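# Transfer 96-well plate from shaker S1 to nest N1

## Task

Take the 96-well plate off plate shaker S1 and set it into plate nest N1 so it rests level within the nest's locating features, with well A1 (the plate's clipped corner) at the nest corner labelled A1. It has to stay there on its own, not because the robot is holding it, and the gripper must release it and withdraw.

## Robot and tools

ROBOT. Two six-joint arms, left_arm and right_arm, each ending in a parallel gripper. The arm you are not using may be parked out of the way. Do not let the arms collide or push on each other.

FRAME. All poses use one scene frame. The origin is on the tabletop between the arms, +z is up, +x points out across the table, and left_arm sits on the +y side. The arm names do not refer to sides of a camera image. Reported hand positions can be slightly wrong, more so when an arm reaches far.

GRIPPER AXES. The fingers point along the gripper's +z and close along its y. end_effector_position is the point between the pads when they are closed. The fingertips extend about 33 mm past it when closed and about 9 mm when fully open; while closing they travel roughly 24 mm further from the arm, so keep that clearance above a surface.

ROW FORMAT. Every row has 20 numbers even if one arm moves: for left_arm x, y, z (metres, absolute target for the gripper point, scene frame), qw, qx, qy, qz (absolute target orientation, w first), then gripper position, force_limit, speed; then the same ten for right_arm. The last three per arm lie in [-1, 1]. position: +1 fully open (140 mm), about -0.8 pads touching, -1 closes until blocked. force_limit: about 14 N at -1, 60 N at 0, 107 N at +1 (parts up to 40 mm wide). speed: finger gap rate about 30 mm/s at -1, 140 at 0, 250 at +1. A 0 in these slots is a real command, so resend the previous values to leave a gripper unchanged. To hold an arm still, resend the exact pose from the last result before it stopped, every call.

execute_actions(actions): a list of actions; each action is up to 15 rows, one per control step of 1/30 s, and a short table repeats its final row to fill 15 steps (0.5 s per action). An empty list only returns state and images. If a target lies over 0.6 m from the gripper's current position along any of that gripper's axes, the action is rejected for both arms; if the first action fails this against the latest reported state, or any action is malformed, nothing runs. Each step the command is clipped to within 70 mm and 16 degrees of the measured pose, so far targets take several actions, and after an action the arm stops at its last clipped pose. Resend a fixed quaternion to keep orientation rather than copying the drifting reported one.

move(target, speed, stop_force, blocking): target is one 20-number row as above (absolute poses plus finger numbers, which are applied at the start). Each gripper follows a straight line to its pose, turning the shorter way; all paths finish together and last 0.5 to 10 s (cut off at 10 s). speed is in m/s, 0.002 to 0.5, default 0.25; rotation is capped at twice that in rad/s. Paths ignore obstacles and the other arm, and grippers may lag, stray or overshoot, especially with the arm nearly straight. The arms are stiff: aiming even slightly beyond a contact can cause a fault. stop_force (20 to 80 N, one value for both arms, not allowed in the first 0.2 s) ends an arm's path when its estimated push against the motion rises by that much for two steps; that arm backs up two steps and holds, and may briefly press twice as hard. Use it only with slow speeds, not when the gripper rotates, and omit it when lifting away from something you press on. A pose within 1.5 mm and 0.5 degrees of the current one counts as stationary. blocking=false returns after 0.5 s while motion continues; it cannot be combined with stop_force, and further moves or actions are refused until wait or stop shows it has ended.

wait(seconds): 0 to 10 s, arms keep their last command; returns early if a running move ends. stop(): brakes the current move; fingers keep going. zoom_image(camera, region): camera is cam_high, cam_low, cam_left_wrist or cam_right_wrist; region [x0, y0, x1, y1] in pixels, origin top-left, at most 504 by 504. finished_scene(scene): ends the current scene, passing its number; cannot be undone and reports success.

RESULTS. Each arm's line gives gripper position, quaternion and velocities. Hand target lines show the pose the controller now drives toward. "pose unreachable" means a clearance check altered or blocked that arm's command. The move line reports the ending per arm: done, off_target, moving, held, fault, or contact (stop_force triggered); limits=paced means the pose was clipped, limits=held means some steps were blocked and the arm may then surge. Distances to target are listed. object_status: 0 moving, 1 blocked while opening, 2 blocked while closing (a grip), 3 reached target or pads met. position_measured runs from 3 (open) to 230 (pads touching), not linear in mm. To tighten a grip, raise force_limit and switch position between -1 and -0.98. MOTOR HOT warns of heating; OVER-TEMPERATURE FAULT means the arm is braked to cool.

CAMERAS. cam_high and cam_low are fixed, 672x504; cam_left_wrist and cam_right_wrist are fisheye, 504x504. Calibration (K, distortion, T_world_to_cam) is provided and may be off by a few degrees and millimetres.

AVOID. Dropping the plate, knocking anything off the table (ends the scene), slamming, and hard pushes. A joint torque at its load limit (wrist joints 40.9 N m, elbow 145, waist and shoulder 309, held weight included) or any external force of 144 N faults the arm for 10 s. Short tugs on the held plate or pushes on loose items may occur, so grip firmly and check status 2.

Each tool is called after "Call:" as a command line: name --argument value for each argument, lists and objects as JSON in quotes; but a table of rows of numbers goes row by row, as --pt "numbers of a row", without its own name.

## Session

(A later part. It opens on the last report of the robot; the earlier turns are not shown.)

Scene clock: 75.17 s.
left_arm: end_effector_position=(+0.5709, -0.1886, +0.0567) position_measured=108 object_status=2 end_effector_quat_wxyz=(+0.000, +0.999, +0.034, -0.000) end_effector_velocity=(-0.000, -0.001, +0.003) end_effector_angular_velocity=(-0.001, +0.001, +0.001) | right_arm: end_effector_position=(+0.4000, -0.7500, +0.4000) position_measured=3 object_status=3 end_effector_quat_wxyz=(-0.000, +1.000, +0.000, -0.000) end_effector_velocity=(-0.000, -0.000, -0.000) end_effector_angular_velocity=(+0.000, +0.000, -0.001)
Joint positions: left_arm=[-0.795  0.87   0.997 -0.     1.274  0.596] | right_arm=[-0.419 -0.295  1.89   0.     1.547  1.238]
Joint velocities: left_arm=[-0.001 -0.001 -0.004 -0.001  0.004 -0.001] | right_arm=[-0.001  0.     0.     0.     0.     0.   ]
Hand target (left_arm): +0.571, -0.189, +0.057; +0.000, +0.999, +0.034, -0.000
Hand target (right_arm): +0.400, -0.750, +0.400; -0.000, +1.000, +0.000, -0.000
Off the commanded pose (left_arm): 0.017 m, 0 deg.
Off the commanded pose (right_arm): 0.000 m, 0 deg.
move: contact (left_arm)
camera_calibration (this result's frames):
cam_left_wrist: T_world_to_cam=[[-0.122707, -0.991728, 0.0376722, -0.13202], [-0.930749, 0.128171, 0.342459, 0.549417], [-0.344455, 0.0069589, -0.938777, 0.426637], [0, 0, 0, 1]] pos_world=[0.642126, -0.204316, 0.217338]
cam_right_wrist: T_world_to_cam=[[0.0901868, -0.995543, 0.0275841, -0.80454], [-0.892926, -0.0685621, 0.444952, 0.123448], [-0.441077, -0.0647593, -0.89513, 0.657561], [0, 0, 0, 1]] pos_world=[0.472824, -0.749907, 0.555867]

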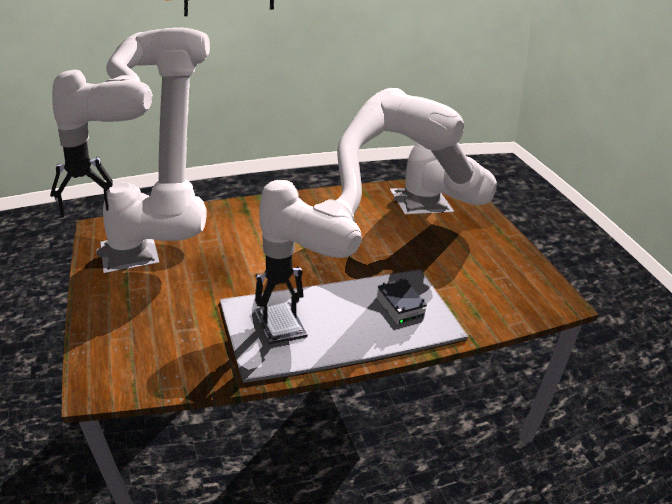

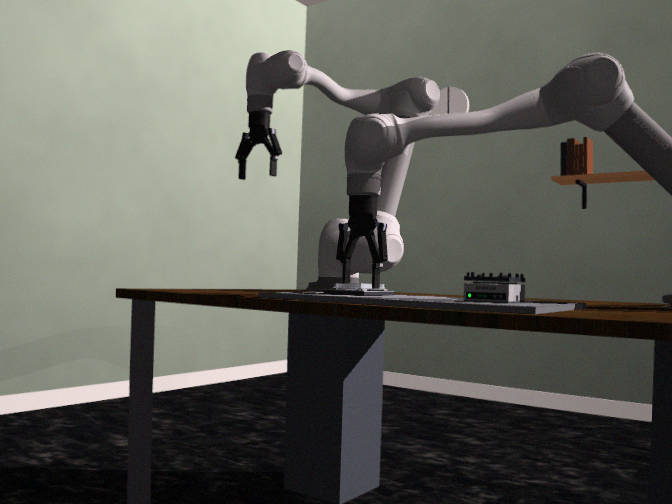

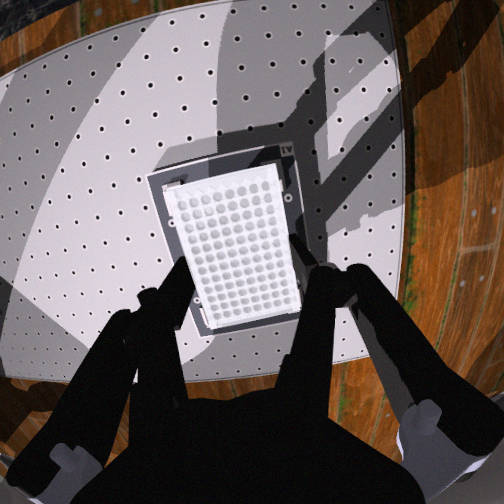

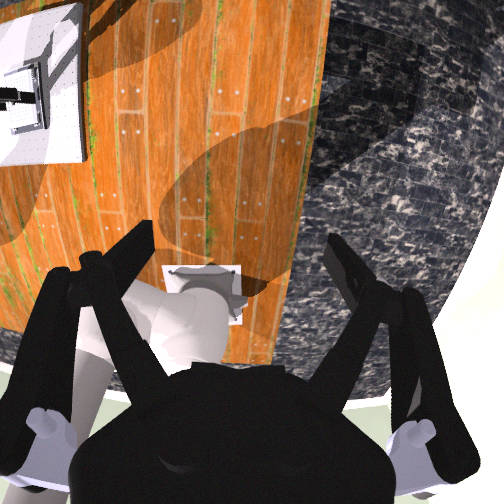

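Call:
move --target '[0.569,-0.189,0.0585,0,0.9989,0.047,0,-1,0,-0.5,0.4,-0.75,0.4,0,1,0,0,1,0,0]' --speed 0.01

Call:
move --target '[0.569,-0.189,0.04,0,0.9989,0.047,0,-1,0,-0.5,0.4,-0.75,0.4,0,1,0,0,1,0,0]' --speed 0.005 --stop_force 25

Call:
zoom_image --camera "cam_left_wrist" --region '[130, 120, 350, 340]'

Call:
zoom_image --camera "cam_high" --region '[240, 290, 320, 350]'

Scene clock: 82.03 s.
left_arm: end_effector_position=(+0.5691, -0.1889, +0.0585) position_measured=108 object_status=2 end_effector_quat_wxyz=(-0.000, +0.999, +0.047, +0.000) end_effector_velocity=(+0.000, +0.000, +0.001) end_effector_angular_velocity=(+0.000, -0.002, +0.001) | right_arm: end_effector_position=(+0.4000, -0.7500, +0.4000) position_measured=3 object_status=3 end_effector_quat_wxyz=(-0.000, +1.000, -0.000, -0.000) end_effector_velocity=(+0.000, +0.000, -0.000) end_effector_angular_velocity=(+0.000, +0.001, +0.001)
Joint positions: left_arm=[-0.797  0.867  0.999  0.     1.276  0.568] | right_arm=[-0.419 -0.295  1.89   0.     1.547  1.238]
Joint velocities: left_arm=[ 0.    -0.001 -0.     0.001  0.    -0.001] | right_arm=[ 0.001  0.     0.     0.     0.    -0.   ]
Hand target (left_arm): +0.569, -0.189, +0.059; -0.000, +0.999, +0.047, +0.000
Hand target (right_arm): +0.400, -0.750, +0.400; -0.000, +1.000, +0.000, -0.000
Off the commanded pose (left_arm): 0.000 m, 0 deg.
Off the commanded pose (right_arm): 0.000 m, 0 deg.
move: done
camera_calibration (this result's frames):
cam_left_wrist: T_world_to_cam=[[-0.0969152, -0.994598, 0.0371748, -0.147805], [-0.9338, 0.103789, 0.34241, 0.544218], [-0.344419, -0.00152907, -0.938815, 0.426053], [0, 0, 0, 1]] pos_world=[0.640607, -0.202839, 0.219134]
cam_right_wrist: T_world_to_cam=[[0.0901865, -0.995543, 0.027584, -0.80454], [-0.892926, -0.0685619, 0.444952, 0.123448], [-0.441077, -0.0647591, -0.89513, 0.657561], [0, 0, 0, 1]] pos_world=[0.472824, -0.749907, 0.555866]

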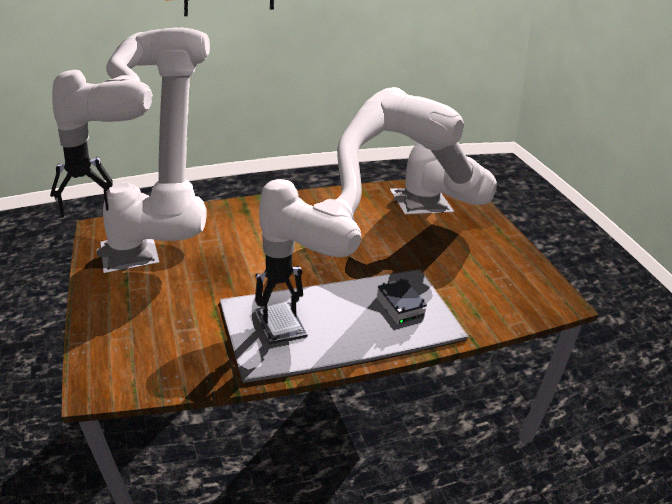

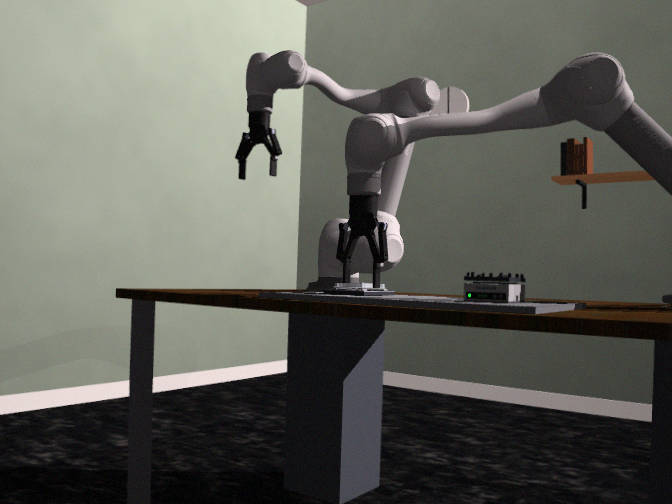

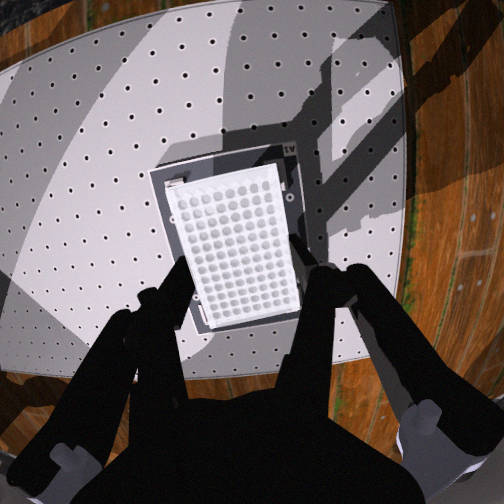

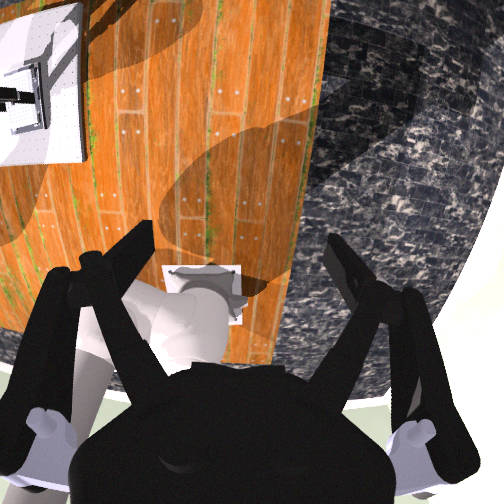

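Scene clock: 82.67 s.
left_arm: end_effector_position=(+0.5691, -0.1889, +0.0572) position_measured=108 object_status=2 end_effector_quat_wxyz=(+0.000, +0.999, +0.047, +0.000) end_effector_velocity=(-0.001, +0.001, -0.000) end_effector_angular_velocity=(+0.002, +0.003, +0.000) | right_arm: end_effector_position=(+0.4000, -0.7500, +0.4000) position_measured=3 object_status=3 end_effector_quat_wxyz=(-0.000, +1.000, -0.000, -0.000) end_effector_velocity=(+0.000, -0.000, -0.000) end_effector_angular_velocity=(-0.001, -0.000, -0.000)
Joint positions: left_arm=[-0.797  0.868  1.     0.     1.273  0.568] | right_arm=[-0.419 -0.295  1.89   0.     1.547  1.238]
Joint velocities: left_arm=[ 0.     0.     0.    -0.002  0.003  0.   ] | right_arm=[-0.     0.     0.    -0.001 -0.001 -0.   ]
Hand target (left_arm): +0.569, -0.189, +0.058; +0.000, +0.999, +0.047, +0.000
Hand target (right_arm): +0.400, -0.750, +0.400; -0.000, +1.000, +0.000, -0.000
Off the commanded pose (left_arm): 0.017 m, 0 deg.
Off the commanded pose (right_arm): 0.000 m, 0 deg.
move: contact (left_arm)
camera_calibration (this result's frames):
cam_left_wrist: T_world_to_cam=[[-0.0969277, -0.994587, 0.0374459, -0.14779], [-0.933879, 0.103894, 0.342164, 0.544749], [-0.344203, -0.00180474, -0.938894, 0.424653], [0, 0, 0, 1]] pos_world=[0.640571, -0.20282, 0.217845]
cam_right_wrist: T_world_to_cam=[[0.0901864, -0.995543, 0.0275842, -0.80454], [-0.892926, -0.0685618, 0.444952, 0.123448], [-0.441077, -0.0647592, -0.89513, 0.657561], [0, 0, 0, 1]] pos_world=[0.472824, -0.749907, 0.555867]

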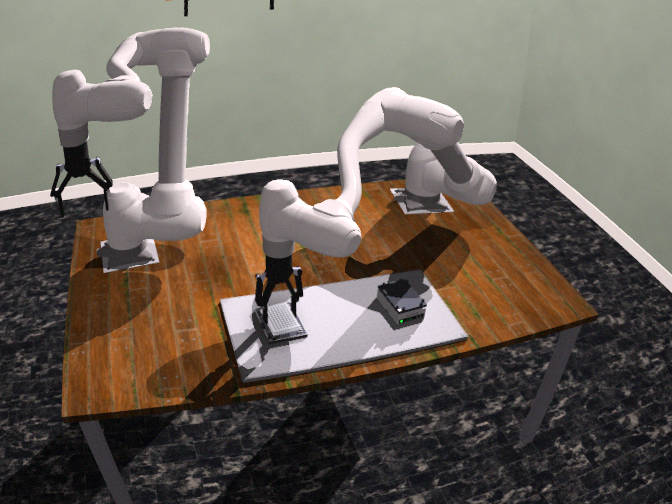

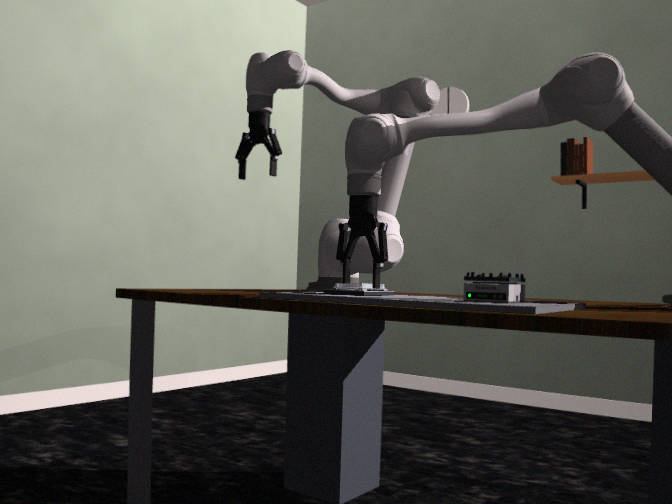

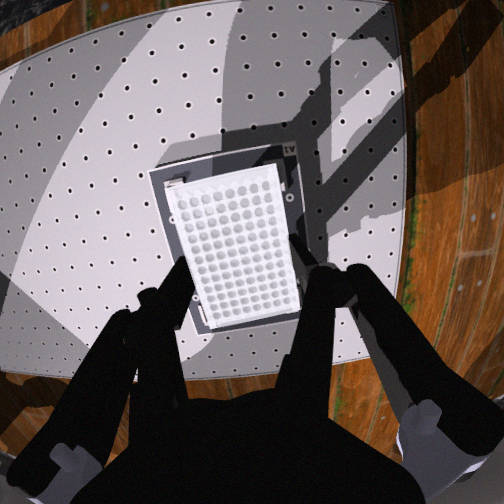

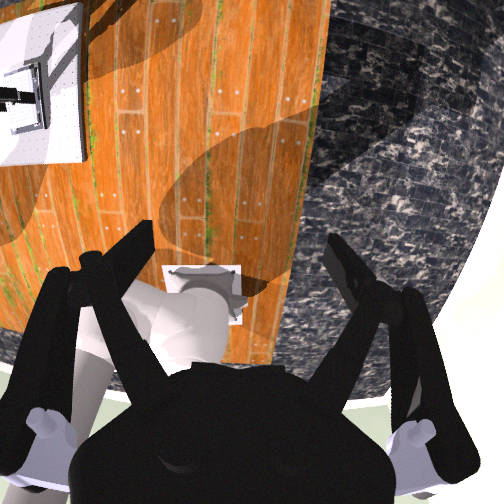

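Region (130, 120, 350, 340) of cam_left_wrist's 504x504 image, scaled by 2.291, with more detail than that image has.

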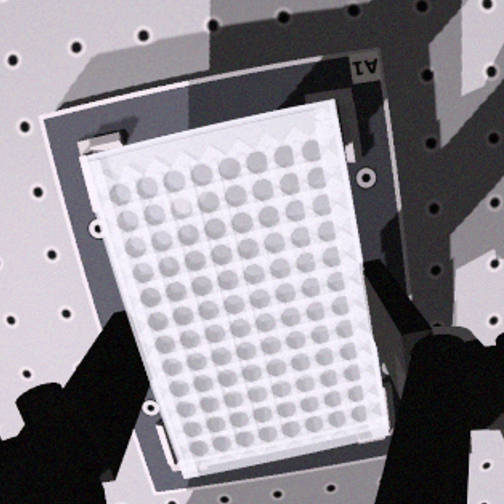

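Region (240, 290, 320, 350) of cam_high's 672x504 image, scaled by 6.300, with more detail than that image has; it fills the top 378 rows of this view, and the rest is white.

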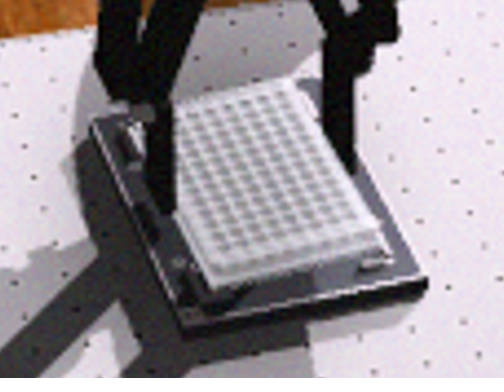

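Call:
move --target '[0.569,-0.189,0.059,0,0.9997,0.023,0,-1,0,-0.5,0.4,-0.75,0.4,0,1,0,0,1,0,0]' --speed 0.01

Call:
move --target '[0.569,-0.189,0.04,0,0.9997,0.023,0,-1,0,-0.5,0.4,-0.75,0.4,0,1,0,0,1,0,0]' --speed 0.005 --stop_force 25

Call:
zoom_image --camera "cam_left_wrist" --region '[130, 120, 350, 340]'

Scene clock: 89.80 s.
left_arm: end_effector_position=(+0.5690, -0.1890, +0.0590) position_measured=108 object_status=2 end_effector_quat_wxyz=(+0.000, +1.000, +0.023, -0.000) end_effector_velocity=(-0.000, +0.000, +0.000) end_effector_angular_velocity=(-0.000, +0.000, -0.001) | right_arm: end_effector_position=(+0.4000, -0.7500, +0.4000) position_measured=3 object_status=3 end_effector_quat_wxyz=(-0.000, +1.000, +0.000, -0.000) end_effector_velocity=(-0.001, +0.000, +0.000) end_effector_angular_velocity=(+0.000, +0.001, -0.000)
Joint positions: left_arm=[-0.797  0.867  0.998 -0.     1.276  0.616] | right_arm=[-0.419 -0.295  1.89   0.     1.547  1.238]
Joint velocities: left_arm=[ 0.    -0.     0.    -0.     0.     0.001] | right_arm=[-0.    -0.001  0.    -0.     0.001 -0.   ]
Hand target (left_arm): +0.569, -0.189, +0.059; +0.000, +1.000, +0.023, -0.000
Hand target (right_arm): +0.400, -0.750, +0.400; -0.000, +1.000, +0.000, -0.000
Off the commanded pose (left_arm): 0.000 m, 0 deg.
Off the commanded pose (right_arm): 0.000 m, 0 deg.
move: done
camera_calibration (this result's frames):
cam_left_wrist: T_world_to_cam=[[-0.144526, -0.988795, 0.0373842, -0.119779], [-0.927712, 0.148546, 0.342469, 0.548947], [-0.344185, 0.0148139, -0.938785, 0.429486], [0, 0, 0, 1]] pos_world=[0.639776, -0.206343, 0.219676]
cam_right_wrist: T_world_to_cam=[[0.0901867, -0.995543, 0.0275841, -0.80454], [-0.892926, -0.0685621, 0.444952, 0.123448], [-0.441077, -0.0647593, -0.89513, 0.657561], [0, 0, 0, 1]] pos_world=[0.472824, -0.749907, 0.555867]

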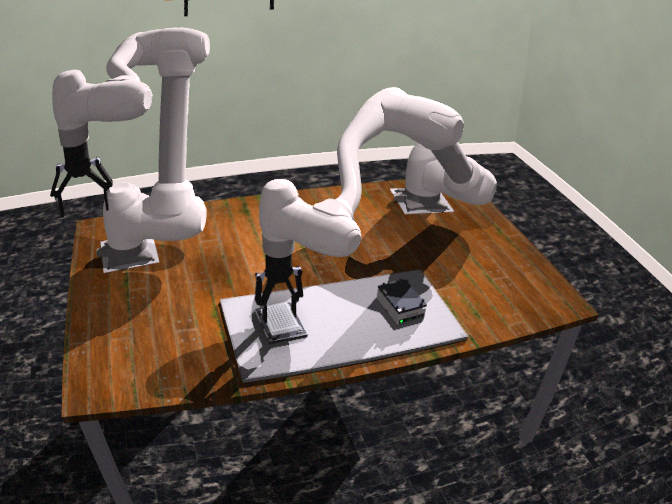

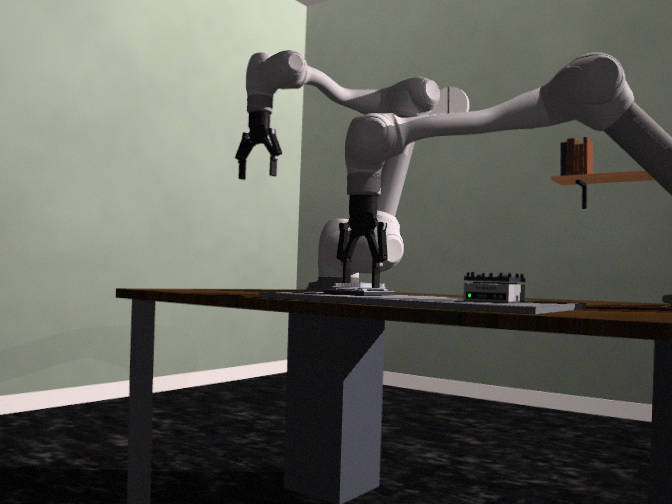

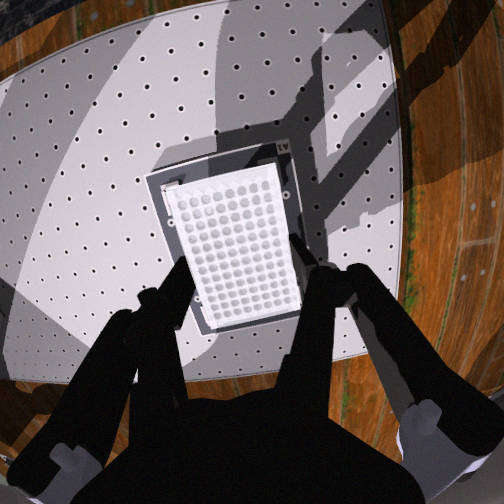

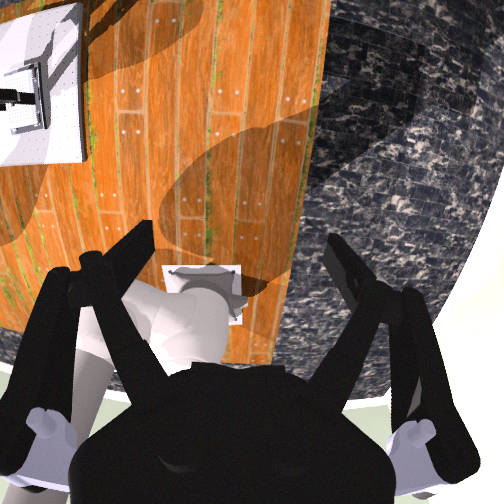

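Scene clock: 90.57 s.
left_arm: end_effector_position=(+0.5690, -0.1890, +0.0569) position_measured=108 object_status=2 end_effector_quat_wxyz=(+0.000, +1.000, +0.023, +0.000) end_effector_velocity=(-0.001, +0.001, -0.000) end_effector_angular_velocity=(+0.003, +0.003, +0.002) | right_arm: end_effector_position=(+0.4000, -0.7500, +0.4000) position_measured=3 object_status=3 end_effector_quat_wxyz=(-0.000, +1.000, +0.000, -0.000) end_effector_velocity=(-0.000, -0.000, -0.000) end_effector_angular_velocity=(-0.000, +0.001, -0.000)
Joint positions: left_arm=[-0.797  0.868  1.    -0.     1.273  0.616] | right_arm=[-0.419 -0.295  1.89   0.     1.547  1.238]
Joint velocities: left_arm=[ 0.     0.     0.    -0.     0.004 -0.002] | right_arm=[-0.001  0.    -0.    -0.001  0.001 -0.   ]
Hand target (left_arm): +0.569, -0.189, +0.057; +0.000, +1.000, +0.023, +0.000
Hand target (right_arm): +0.400, -0.750, +0.400; -0.000, +1.000, +0.000, -0.000
Off the commanded pose (left_arm): 0.017 m, 0 deg.
Off the commanded pose (right_arm): 0.000 m, 0 deg.
move: contact (left_arm)
camera_calibration (this result's frames):
cam_left_wrist: T_world_to_cam=[[-0.144545, -0.988786, 0.0375357, -0.119697], [-0.927756, 0.148618, 0.342318, 0.54973], [-0.344058, 0.0146562, -0.938834, 0.427376], [0, 0, 0, 1]] pos_world=[0.639756, -0.206318, 0.217546]
cam_right_wrist: T_world_to_cam=[[0.0901869, -0.995543, 0.0275841, -0.80454], [-0.892926, -0.0685623, 0.444952, 0.123448], [-0.441077, -0.0647594, -0.89513, 0.657561], [0, 0, 0, 1]] pos_world=[0.472824, -0.749907, 0.555867]

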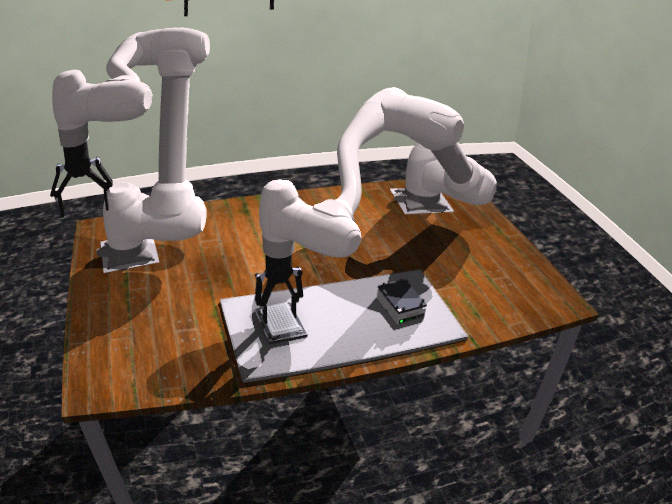

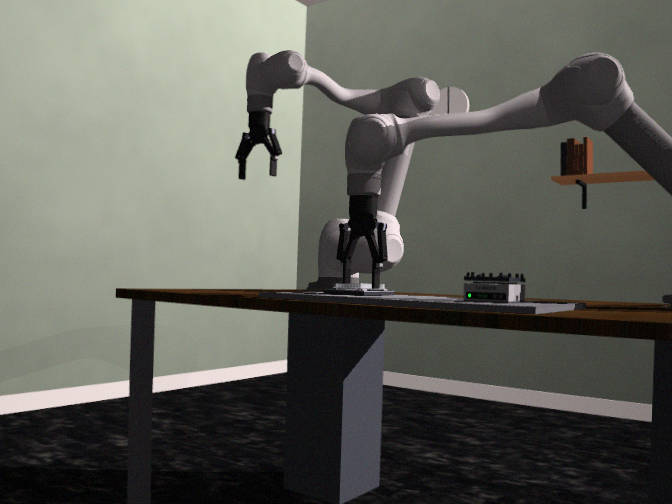

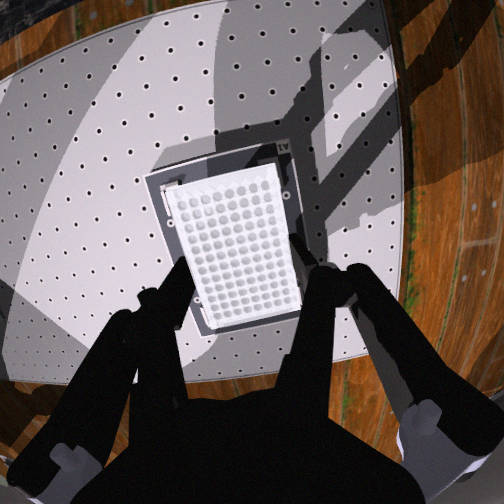

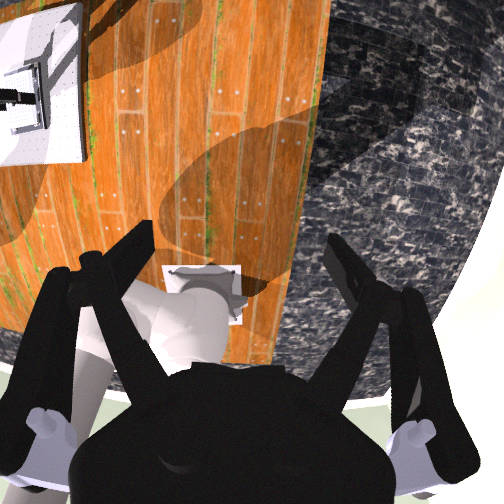

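Region (130, 120, 350, 340) of cam_left_wrist's 504x504 image, scaled by 2.291, with more detail than that image has.

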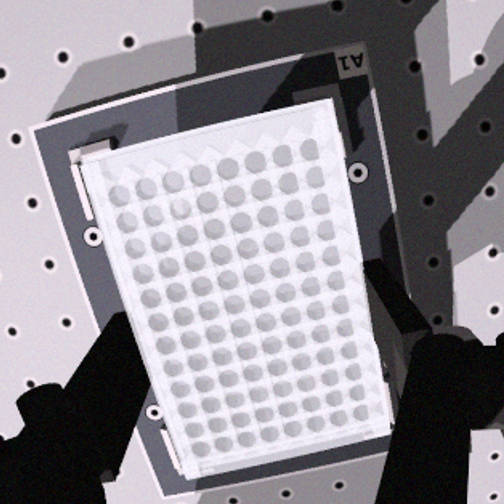

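Call:
move --target '[0.5675,-0.188,0.059,0,0.9996,0.029,0,-1,0,-0.5,0.4,-0.75,0.4,0,1,0,0,1,0,0]' --speed 0.01

Call:
move --target '[0.5675,-0.188,0.04,0,0.9996,0.029,0,-1,0,-0.5,0.4,-0.75,0.4,0,1,0,0,1,0,0]' --speed 0.005 --stop_force 25

Call:
zoom_image --camera "cam_left_wrist" --region '[130, 120, 350, 340]'

Scene clock: 95.40 s.
left_arm: end_effector_position=(+0.5675, -0.1880, +0.0590) position_measured=108 object_status=2 end_effector_quat_wxyz=(+0.000, +1.000, +0.029, -0.000) end_effector_velocity=(-0.000, -0.000, -0.000) end_effector_angular_velocity=(-0.000, +0.000, +0.001) | right_arm: end_effector_position=(+0.4000, -0.7500, +0.4000) position_measured=3 object_status=3 end_effector_quat_wxyz=(-0.000, +1.000, +0.000, -0.000) end_effector_velocity=(+0.000, -0.000, +0.000) end_effector_angular_velocity=(+0.001, -0.002, -0.002)
Joint positions: left_arm=[-0.798  0.864  1.004 -0.     1.273  0.604] | right_arm=[-0.419 -0.295  1.89   0.     1.547  1.238]
Joint velocities: left_arm=[-0.    -0.     0.    -0.    -0.001 -0.001] | right_arm=[-0.002 -0.001  0.     0.002 -0.001  0.   ]
Hand target (left_arm): +0.568, -0.188, +0.059; -0.000, +1.000, +0.029, +0.000
Hand target (right_arm): +0.400, -0.750, +0.400; -0.000, +1.000, +0.000, -0.000
Off the commanded pose (left_arm): 0.000 m, 0 deg.
Off the commanded pose (right_arm): 0.000 m, 0 deg.
move: done
camera_calibration (this result's frames):
cam_left_wrist: T_world_to_cam=[[-0.132672, -0.990455, 0.0373628, -0.126019], [-0.929418, 0.137416, 0.34249, 0.546305], [-0.344355, 0.0107133, -0.938778, 0.428264], [0, 0, 0, 1]] pos_world=[0.638501, -0.204475, 0.219649]
cam_right_wrist: T_world_to_cam=[[0.0901867, -0.995543, 0.027584, -0.80454], [-0.892926, -0.0685621, 0.444952, 0.123448], [-0.441077, -0.0647592, -0.89513, 0.657561], [0, 0, 0, 1]] pos_world=[0.472824, -0.749907, 0.555867]

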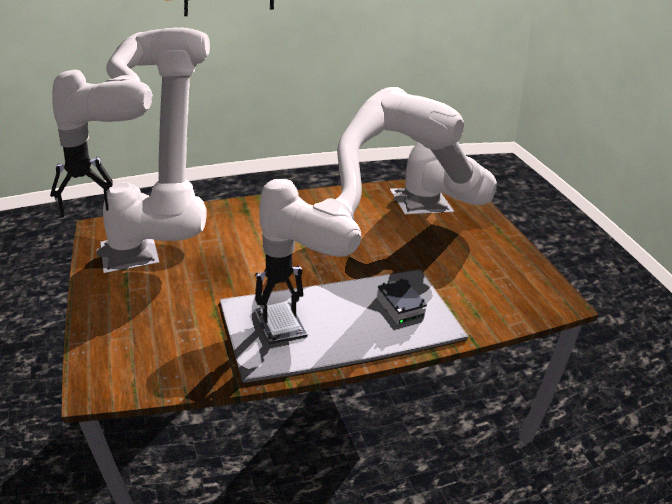

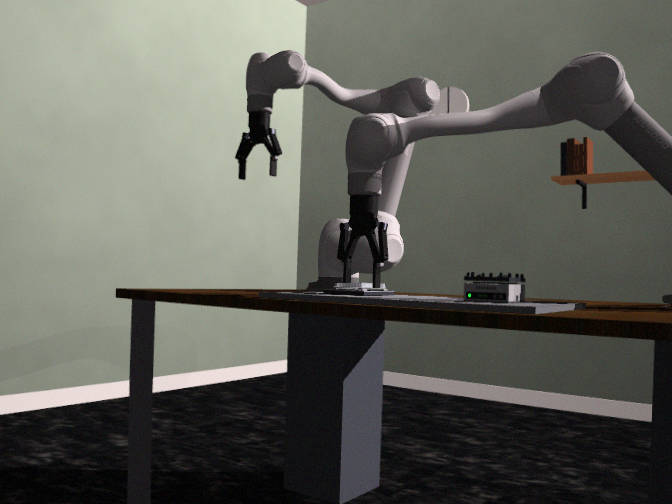

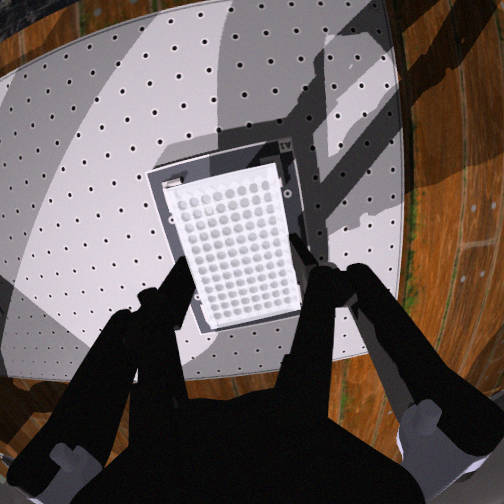

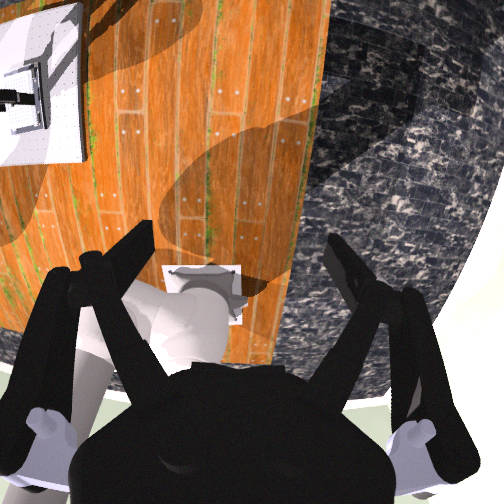

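Scene clock: 96.30 s.
left_arm: end_effector_position=(+0.5675, -0.1880, +0.0562) position_measured=108 object_status=2 end_effector_quat_wxyz=(+0.000, +1.000, +0.029, +0.000) end_effector_velocity=(-0.001, +0.000, +0.001) end_effector_angular_velocity=(+0.003, +0.001, -0.001) | right_arm: end_effector_position=(+0.4000, -0.7500, +0.4000) position_measured=3 object_status=3 end_effector_quat_wxyz=(-0.000, +1.000, -0.000, -0.000) end_effector_velocity=(-0.000, +0.001, -0.000) end_effector_angular_velocity=(+0.001, +0.002, +0.002)
Joint positions: left_arm=[-0.798  0.865  1.007 -0.     1.269  0.604] | right_arm=[-0.419 -0.295  1.89   0.     1.547  1.238]
Joint velocities: left_arm=[-0.001 -0.001 -0.     0.001  0.004 -0.   ] | right_arm=[ 0.001  0.     0.     0.     0.001 -0.   ]
Hand target (left_arm): +0.568, -0.188, +0.057; +0.000, +1.000, +0.029, +0.000
Hand target (right_arm): +0.400, -0.750, +0.400; -0.000, +1.000, +0.000, -0.000
Off the commanded pose (left_arm): 0.016 m, 0 deg.
Off the commanded pose (right_arm): 0.000 m, 0 deg.
move: contact (left_arm)
camera_calibration (this result's frames):
cam_left_wrist: T_world_to_cam=[[-0.132666, -0.990448, 0.0375726, -0.125951], [-0.929483, 0.137485, 0.342286, 0.547352], [-0.344182, 0.0104866, -0.938844, 0.425494], [0, 0, 0, 1]] pos_world=[0.638492, -0.204463, 0.216854]
cam_right_wrist: T_world_to_cam=[[0.0901866, -0.995543, 0.0275841, -0.80454], [-0.892926, -0.068562, 0.444952, 0.123448], [-0.441077, -0.0647592, -0.89513, 0.657561], [0, 0, 0, 1]] pos_world=[0.472824, -0.749907, 0.555867]

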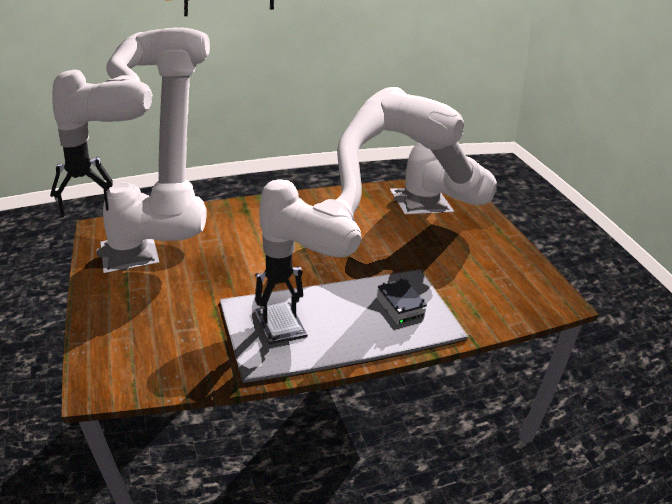

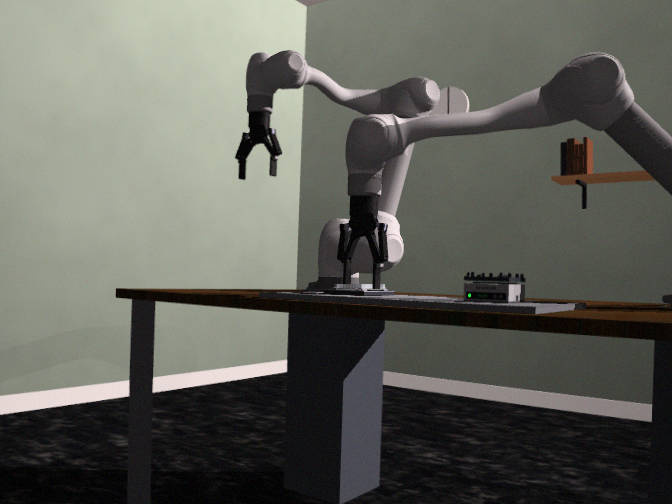

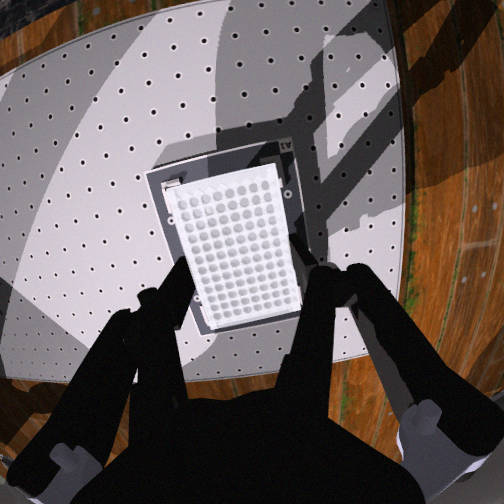

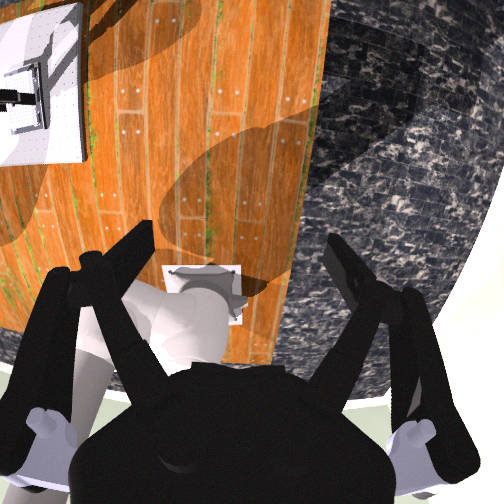

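Region (130, 120, 350, 340) of cam_left_wrist's 504x504 image, scaled by 2.291, with more detail than that image has.

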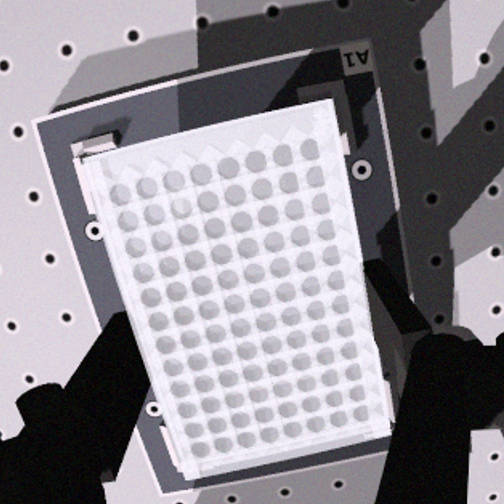

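Call:
move --target '[0.5675,-0.188,0.057,0,0.9996,0.029,0,0.3,0,-0.5,0.4,-0.75,0.4,0,1,0,0,1,0,0]'

Call:
move --target '[0.5,-0.188,0.2,0,0.9996,0.029,0,0.3,0,-0.5,0.4,-0.75,0.4,0,1,0,0,1,0,0]' --speed 0.15

Call:
zoom_image --camera "cam_left_wrist" --region '[150, 60, 350, 260]'

Call:
zoom_image --camera "cam_high" --region '[240, 290, 320, 350]'

Call:
zoom_image --camera "cam_low" --region '[310, 260, 410, 310]'

Scene clock: 101.80 s.
left_arm: end_effector_position=(+0.5675, -0.1880, +0.0569) position_measured=91 object_status=3 end_effector_quat_wxyz=(-0.000, +1.000, +0.029, -0.000) end_effector_velocity=(+0.001, +0.000, +0.000) end_effector_angular_velocity=(-0.001, +0.000, +0.002) | right_arm: end_effector_position=(+0.4000, -0.7500, +0.4000) position_measured=3 object_status=3 end_effector_quat_wxyz=(-0.000, +1.000, -0.000, -0.000) end_effector_velocity=(+0.000, -0.000, -0.000) end_effector_angular_velocity=(+0.000, -0.001, -0.001)
Joint positions: left_arm=[-0.798  0.865  1.006 -0.     1.271  0.604] | right_arm=[-0.419 -0.295  1.89   0.     1.547  1.238]
Joint velocities: left_arm=[ 0.001 -0.    -0.    -0.001 -0.    -0.001] | right_arm=[-0.001  0.    -0.     0.    -0.001 -0.   ]
Hand target (left_arm): +0.568, -0.188, +0.057; +0.000, +1.000, +0.029, -0.000
Hand target (right_arm): +0.400, -0.750, +0.400; -0.000, +1.000, +0.000, -0.000
Off the commanded pose (left_arm): 0.000 m, 0 deg.
Off the commanded pose (right_arm): 0.000 m, 0 deg.
move: done
camera_calibration (this result's frames):
cam_left_wrist: T_world_to_cam=[[-0.132654, -0.990462, 0.0372655, -0.125938], [-0.929391, 0.137364, 0.342584, 0.54699], [-0.344435, 0.010811, -0.938748, 0.426316], [0, 0, 0, 1]] pos_world=[0.6385, -0.204482, 0.217506]
cam_right_wrist: T_world_to_cam=[[0.0901866, -0.995543, 0.027584, -0.80454], [-0.892926, -0.068562, 0.444952, 0.123448], [-0.441077, -0.0647592, -0.89513, 0.657561], [0, 0, 0, 1]] pos_world=[0.472824, -0.749907, 0.555867]

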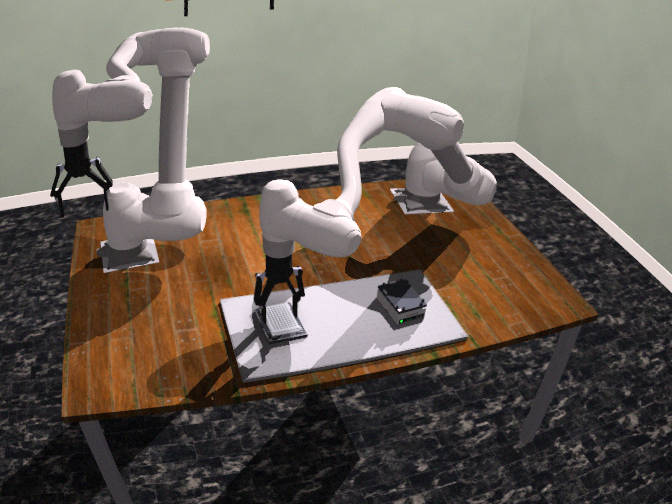

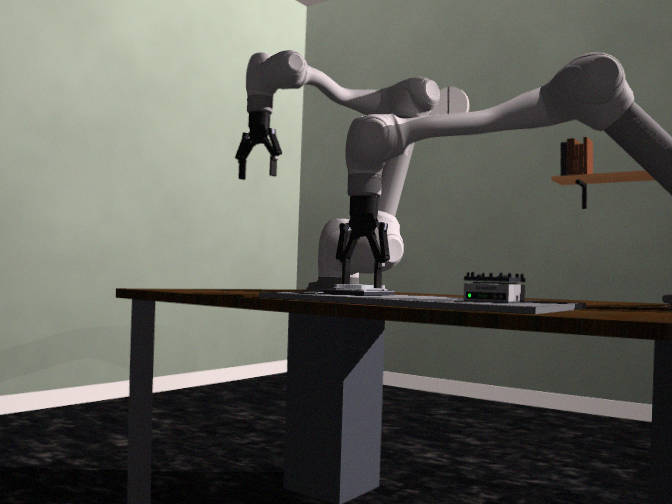

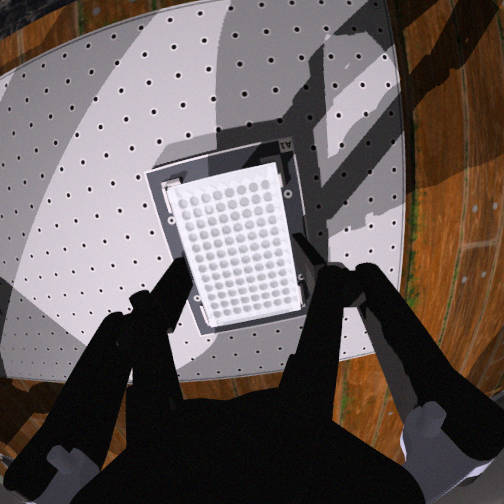

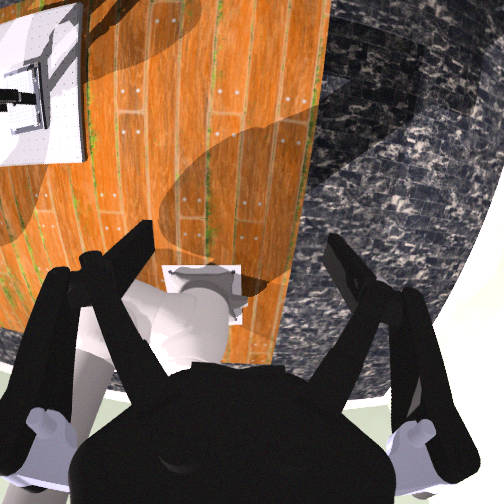

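Scene clock: 103.23 s.
left_arm: end_effector_position=(+0.5002, -0.1881, +0.1999) position_measured=91 object_status=3 end_effector_quat_wxyz=(-0.000, +1.000, +0.029, +0.000) end_effector_velocity=(+0.000, -0.000, +0.001) end_effector_angular_velocity=(-0.002, +0.000, +0.003) | right_arm: end_effector_position=(+0.4000, -0.7500, +0.4000) position_measured=3 object_status=3 end_effector_quat_wxyz=(-0.000, +1.000, +0.000, -0.000) end_effector_velocity=(-0.000, +0.000, -0.000) end_effector_angular_velocity=(+0.001, +0.001, -0.000)
Joint positions: left_arm=[-0.853  0.726  0.996  0.     1.42   0.549] | right_arm=[-0.419 -0.295  1.89   0.     1.547  1.238]
Joint velocities: left_arm=[ 0.    -0.001 -0.    -0.001 -0.001 -0.002] | right_arm=[0.    0.    0.    0.    0.001 0.   ]
Hand target (left_arm): +0.500, -0.188, +0.200; -0.000, +1.000, +0.029, +0.000
Hand target (right_arm): +0.400, -0.750, +0.400; -0.000, +1.000, +0.000, -0.000
Off the commanded pose (left_arm): 0.000 m, 0 deg.
Off the commanded pose (right_arm): 0.000 m, 0 deg.
move: done
camera_calibration (this result's frames):
cam_left_wrist: T_world_to_cam=[[-0.132844, -0.990442, 0.0371107, -0.140126], [-0.929435, 0.137491, 0.342414, 0.435501], [-0.344244, 0.0109955, -0.938816, 0.537381], [0, 0, 0, 1]] pos_world=[0.571145, -0.204573, 0.36058]
cam_right_wrist: T_world_to_cam=[[0.0901867, -0.995543, 0.027584, -0.80454], [-0.892926, -0.0685622, 0.444952, 0.123448], [-0.441077, -0.0647592, -0.89513, 0.657561], [0, 0, 0, 1]] pos_world=[0.472824, -0.749907, 0.555867]

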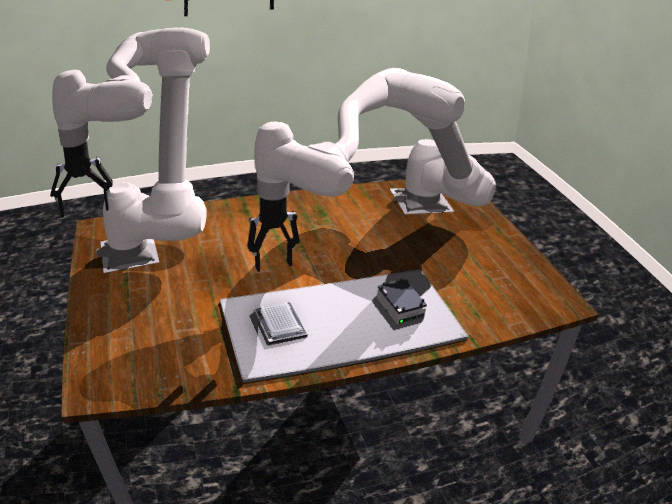

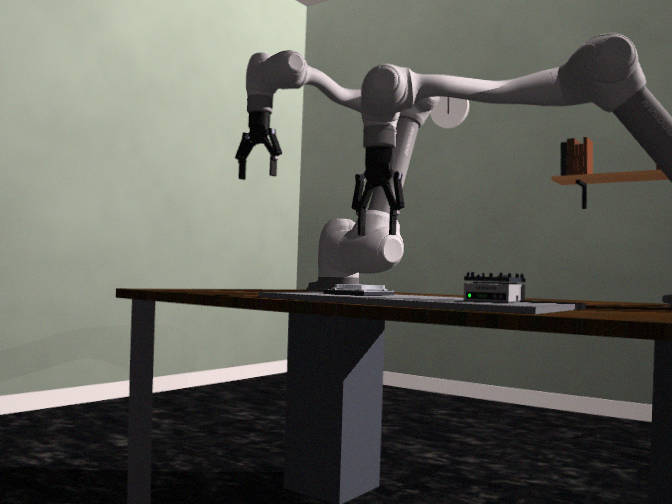

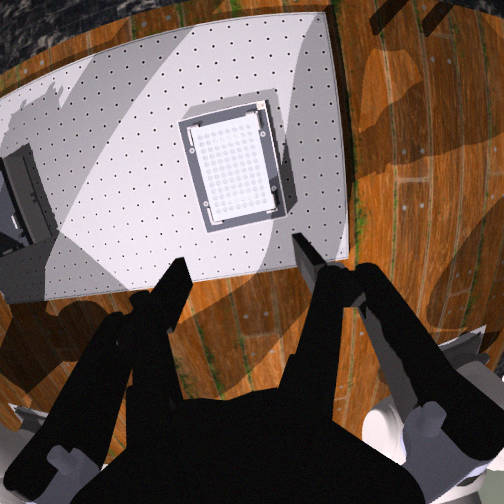

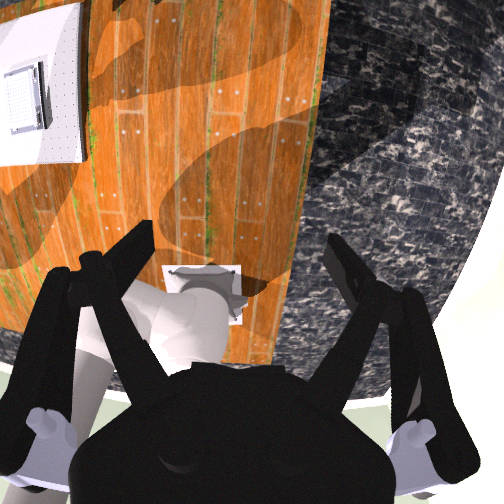

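Region (150, 60, 350, 260) of cam_left_wrist's 504x504 image, scaled by 2.520, with more detail than that image has.

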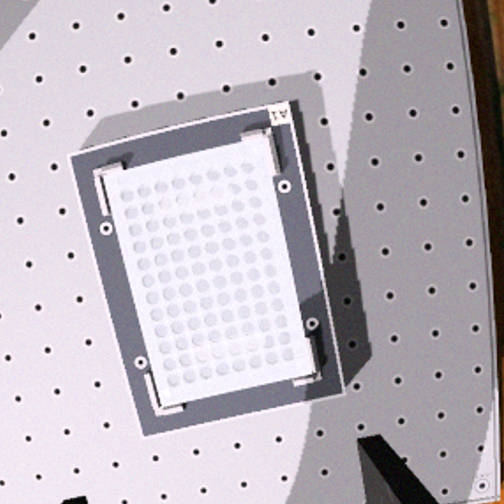

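Region (240, 290, 320, 350) of cam_high's 672x504 image, scaled by 6.300, with more detail than that image has; it fills the top 378 rows of this view, and the rest is white.

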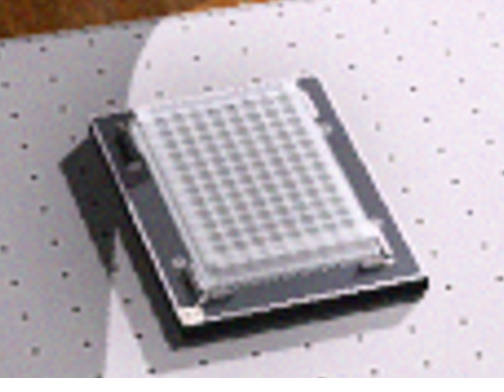

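Region (310, 260, 410, 310) of cam_low's 672x504 image, scaled by 5.040, with more detail than that image has.

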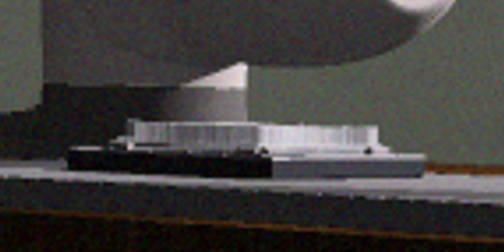

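Call:
zoom_image --camera "cam_left_wrist" --region '[175, 90, 295, 240]'

Region (175, 90, 295, 240) of cam_left_wrist's 504x504 image, scaled by 3.360, with more detail than that image has; it fills the left 403 columns of this view, and the rest is white.

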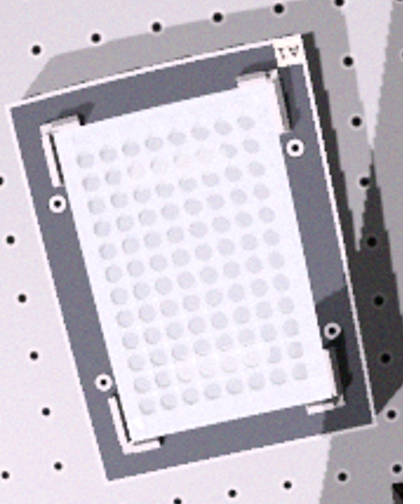

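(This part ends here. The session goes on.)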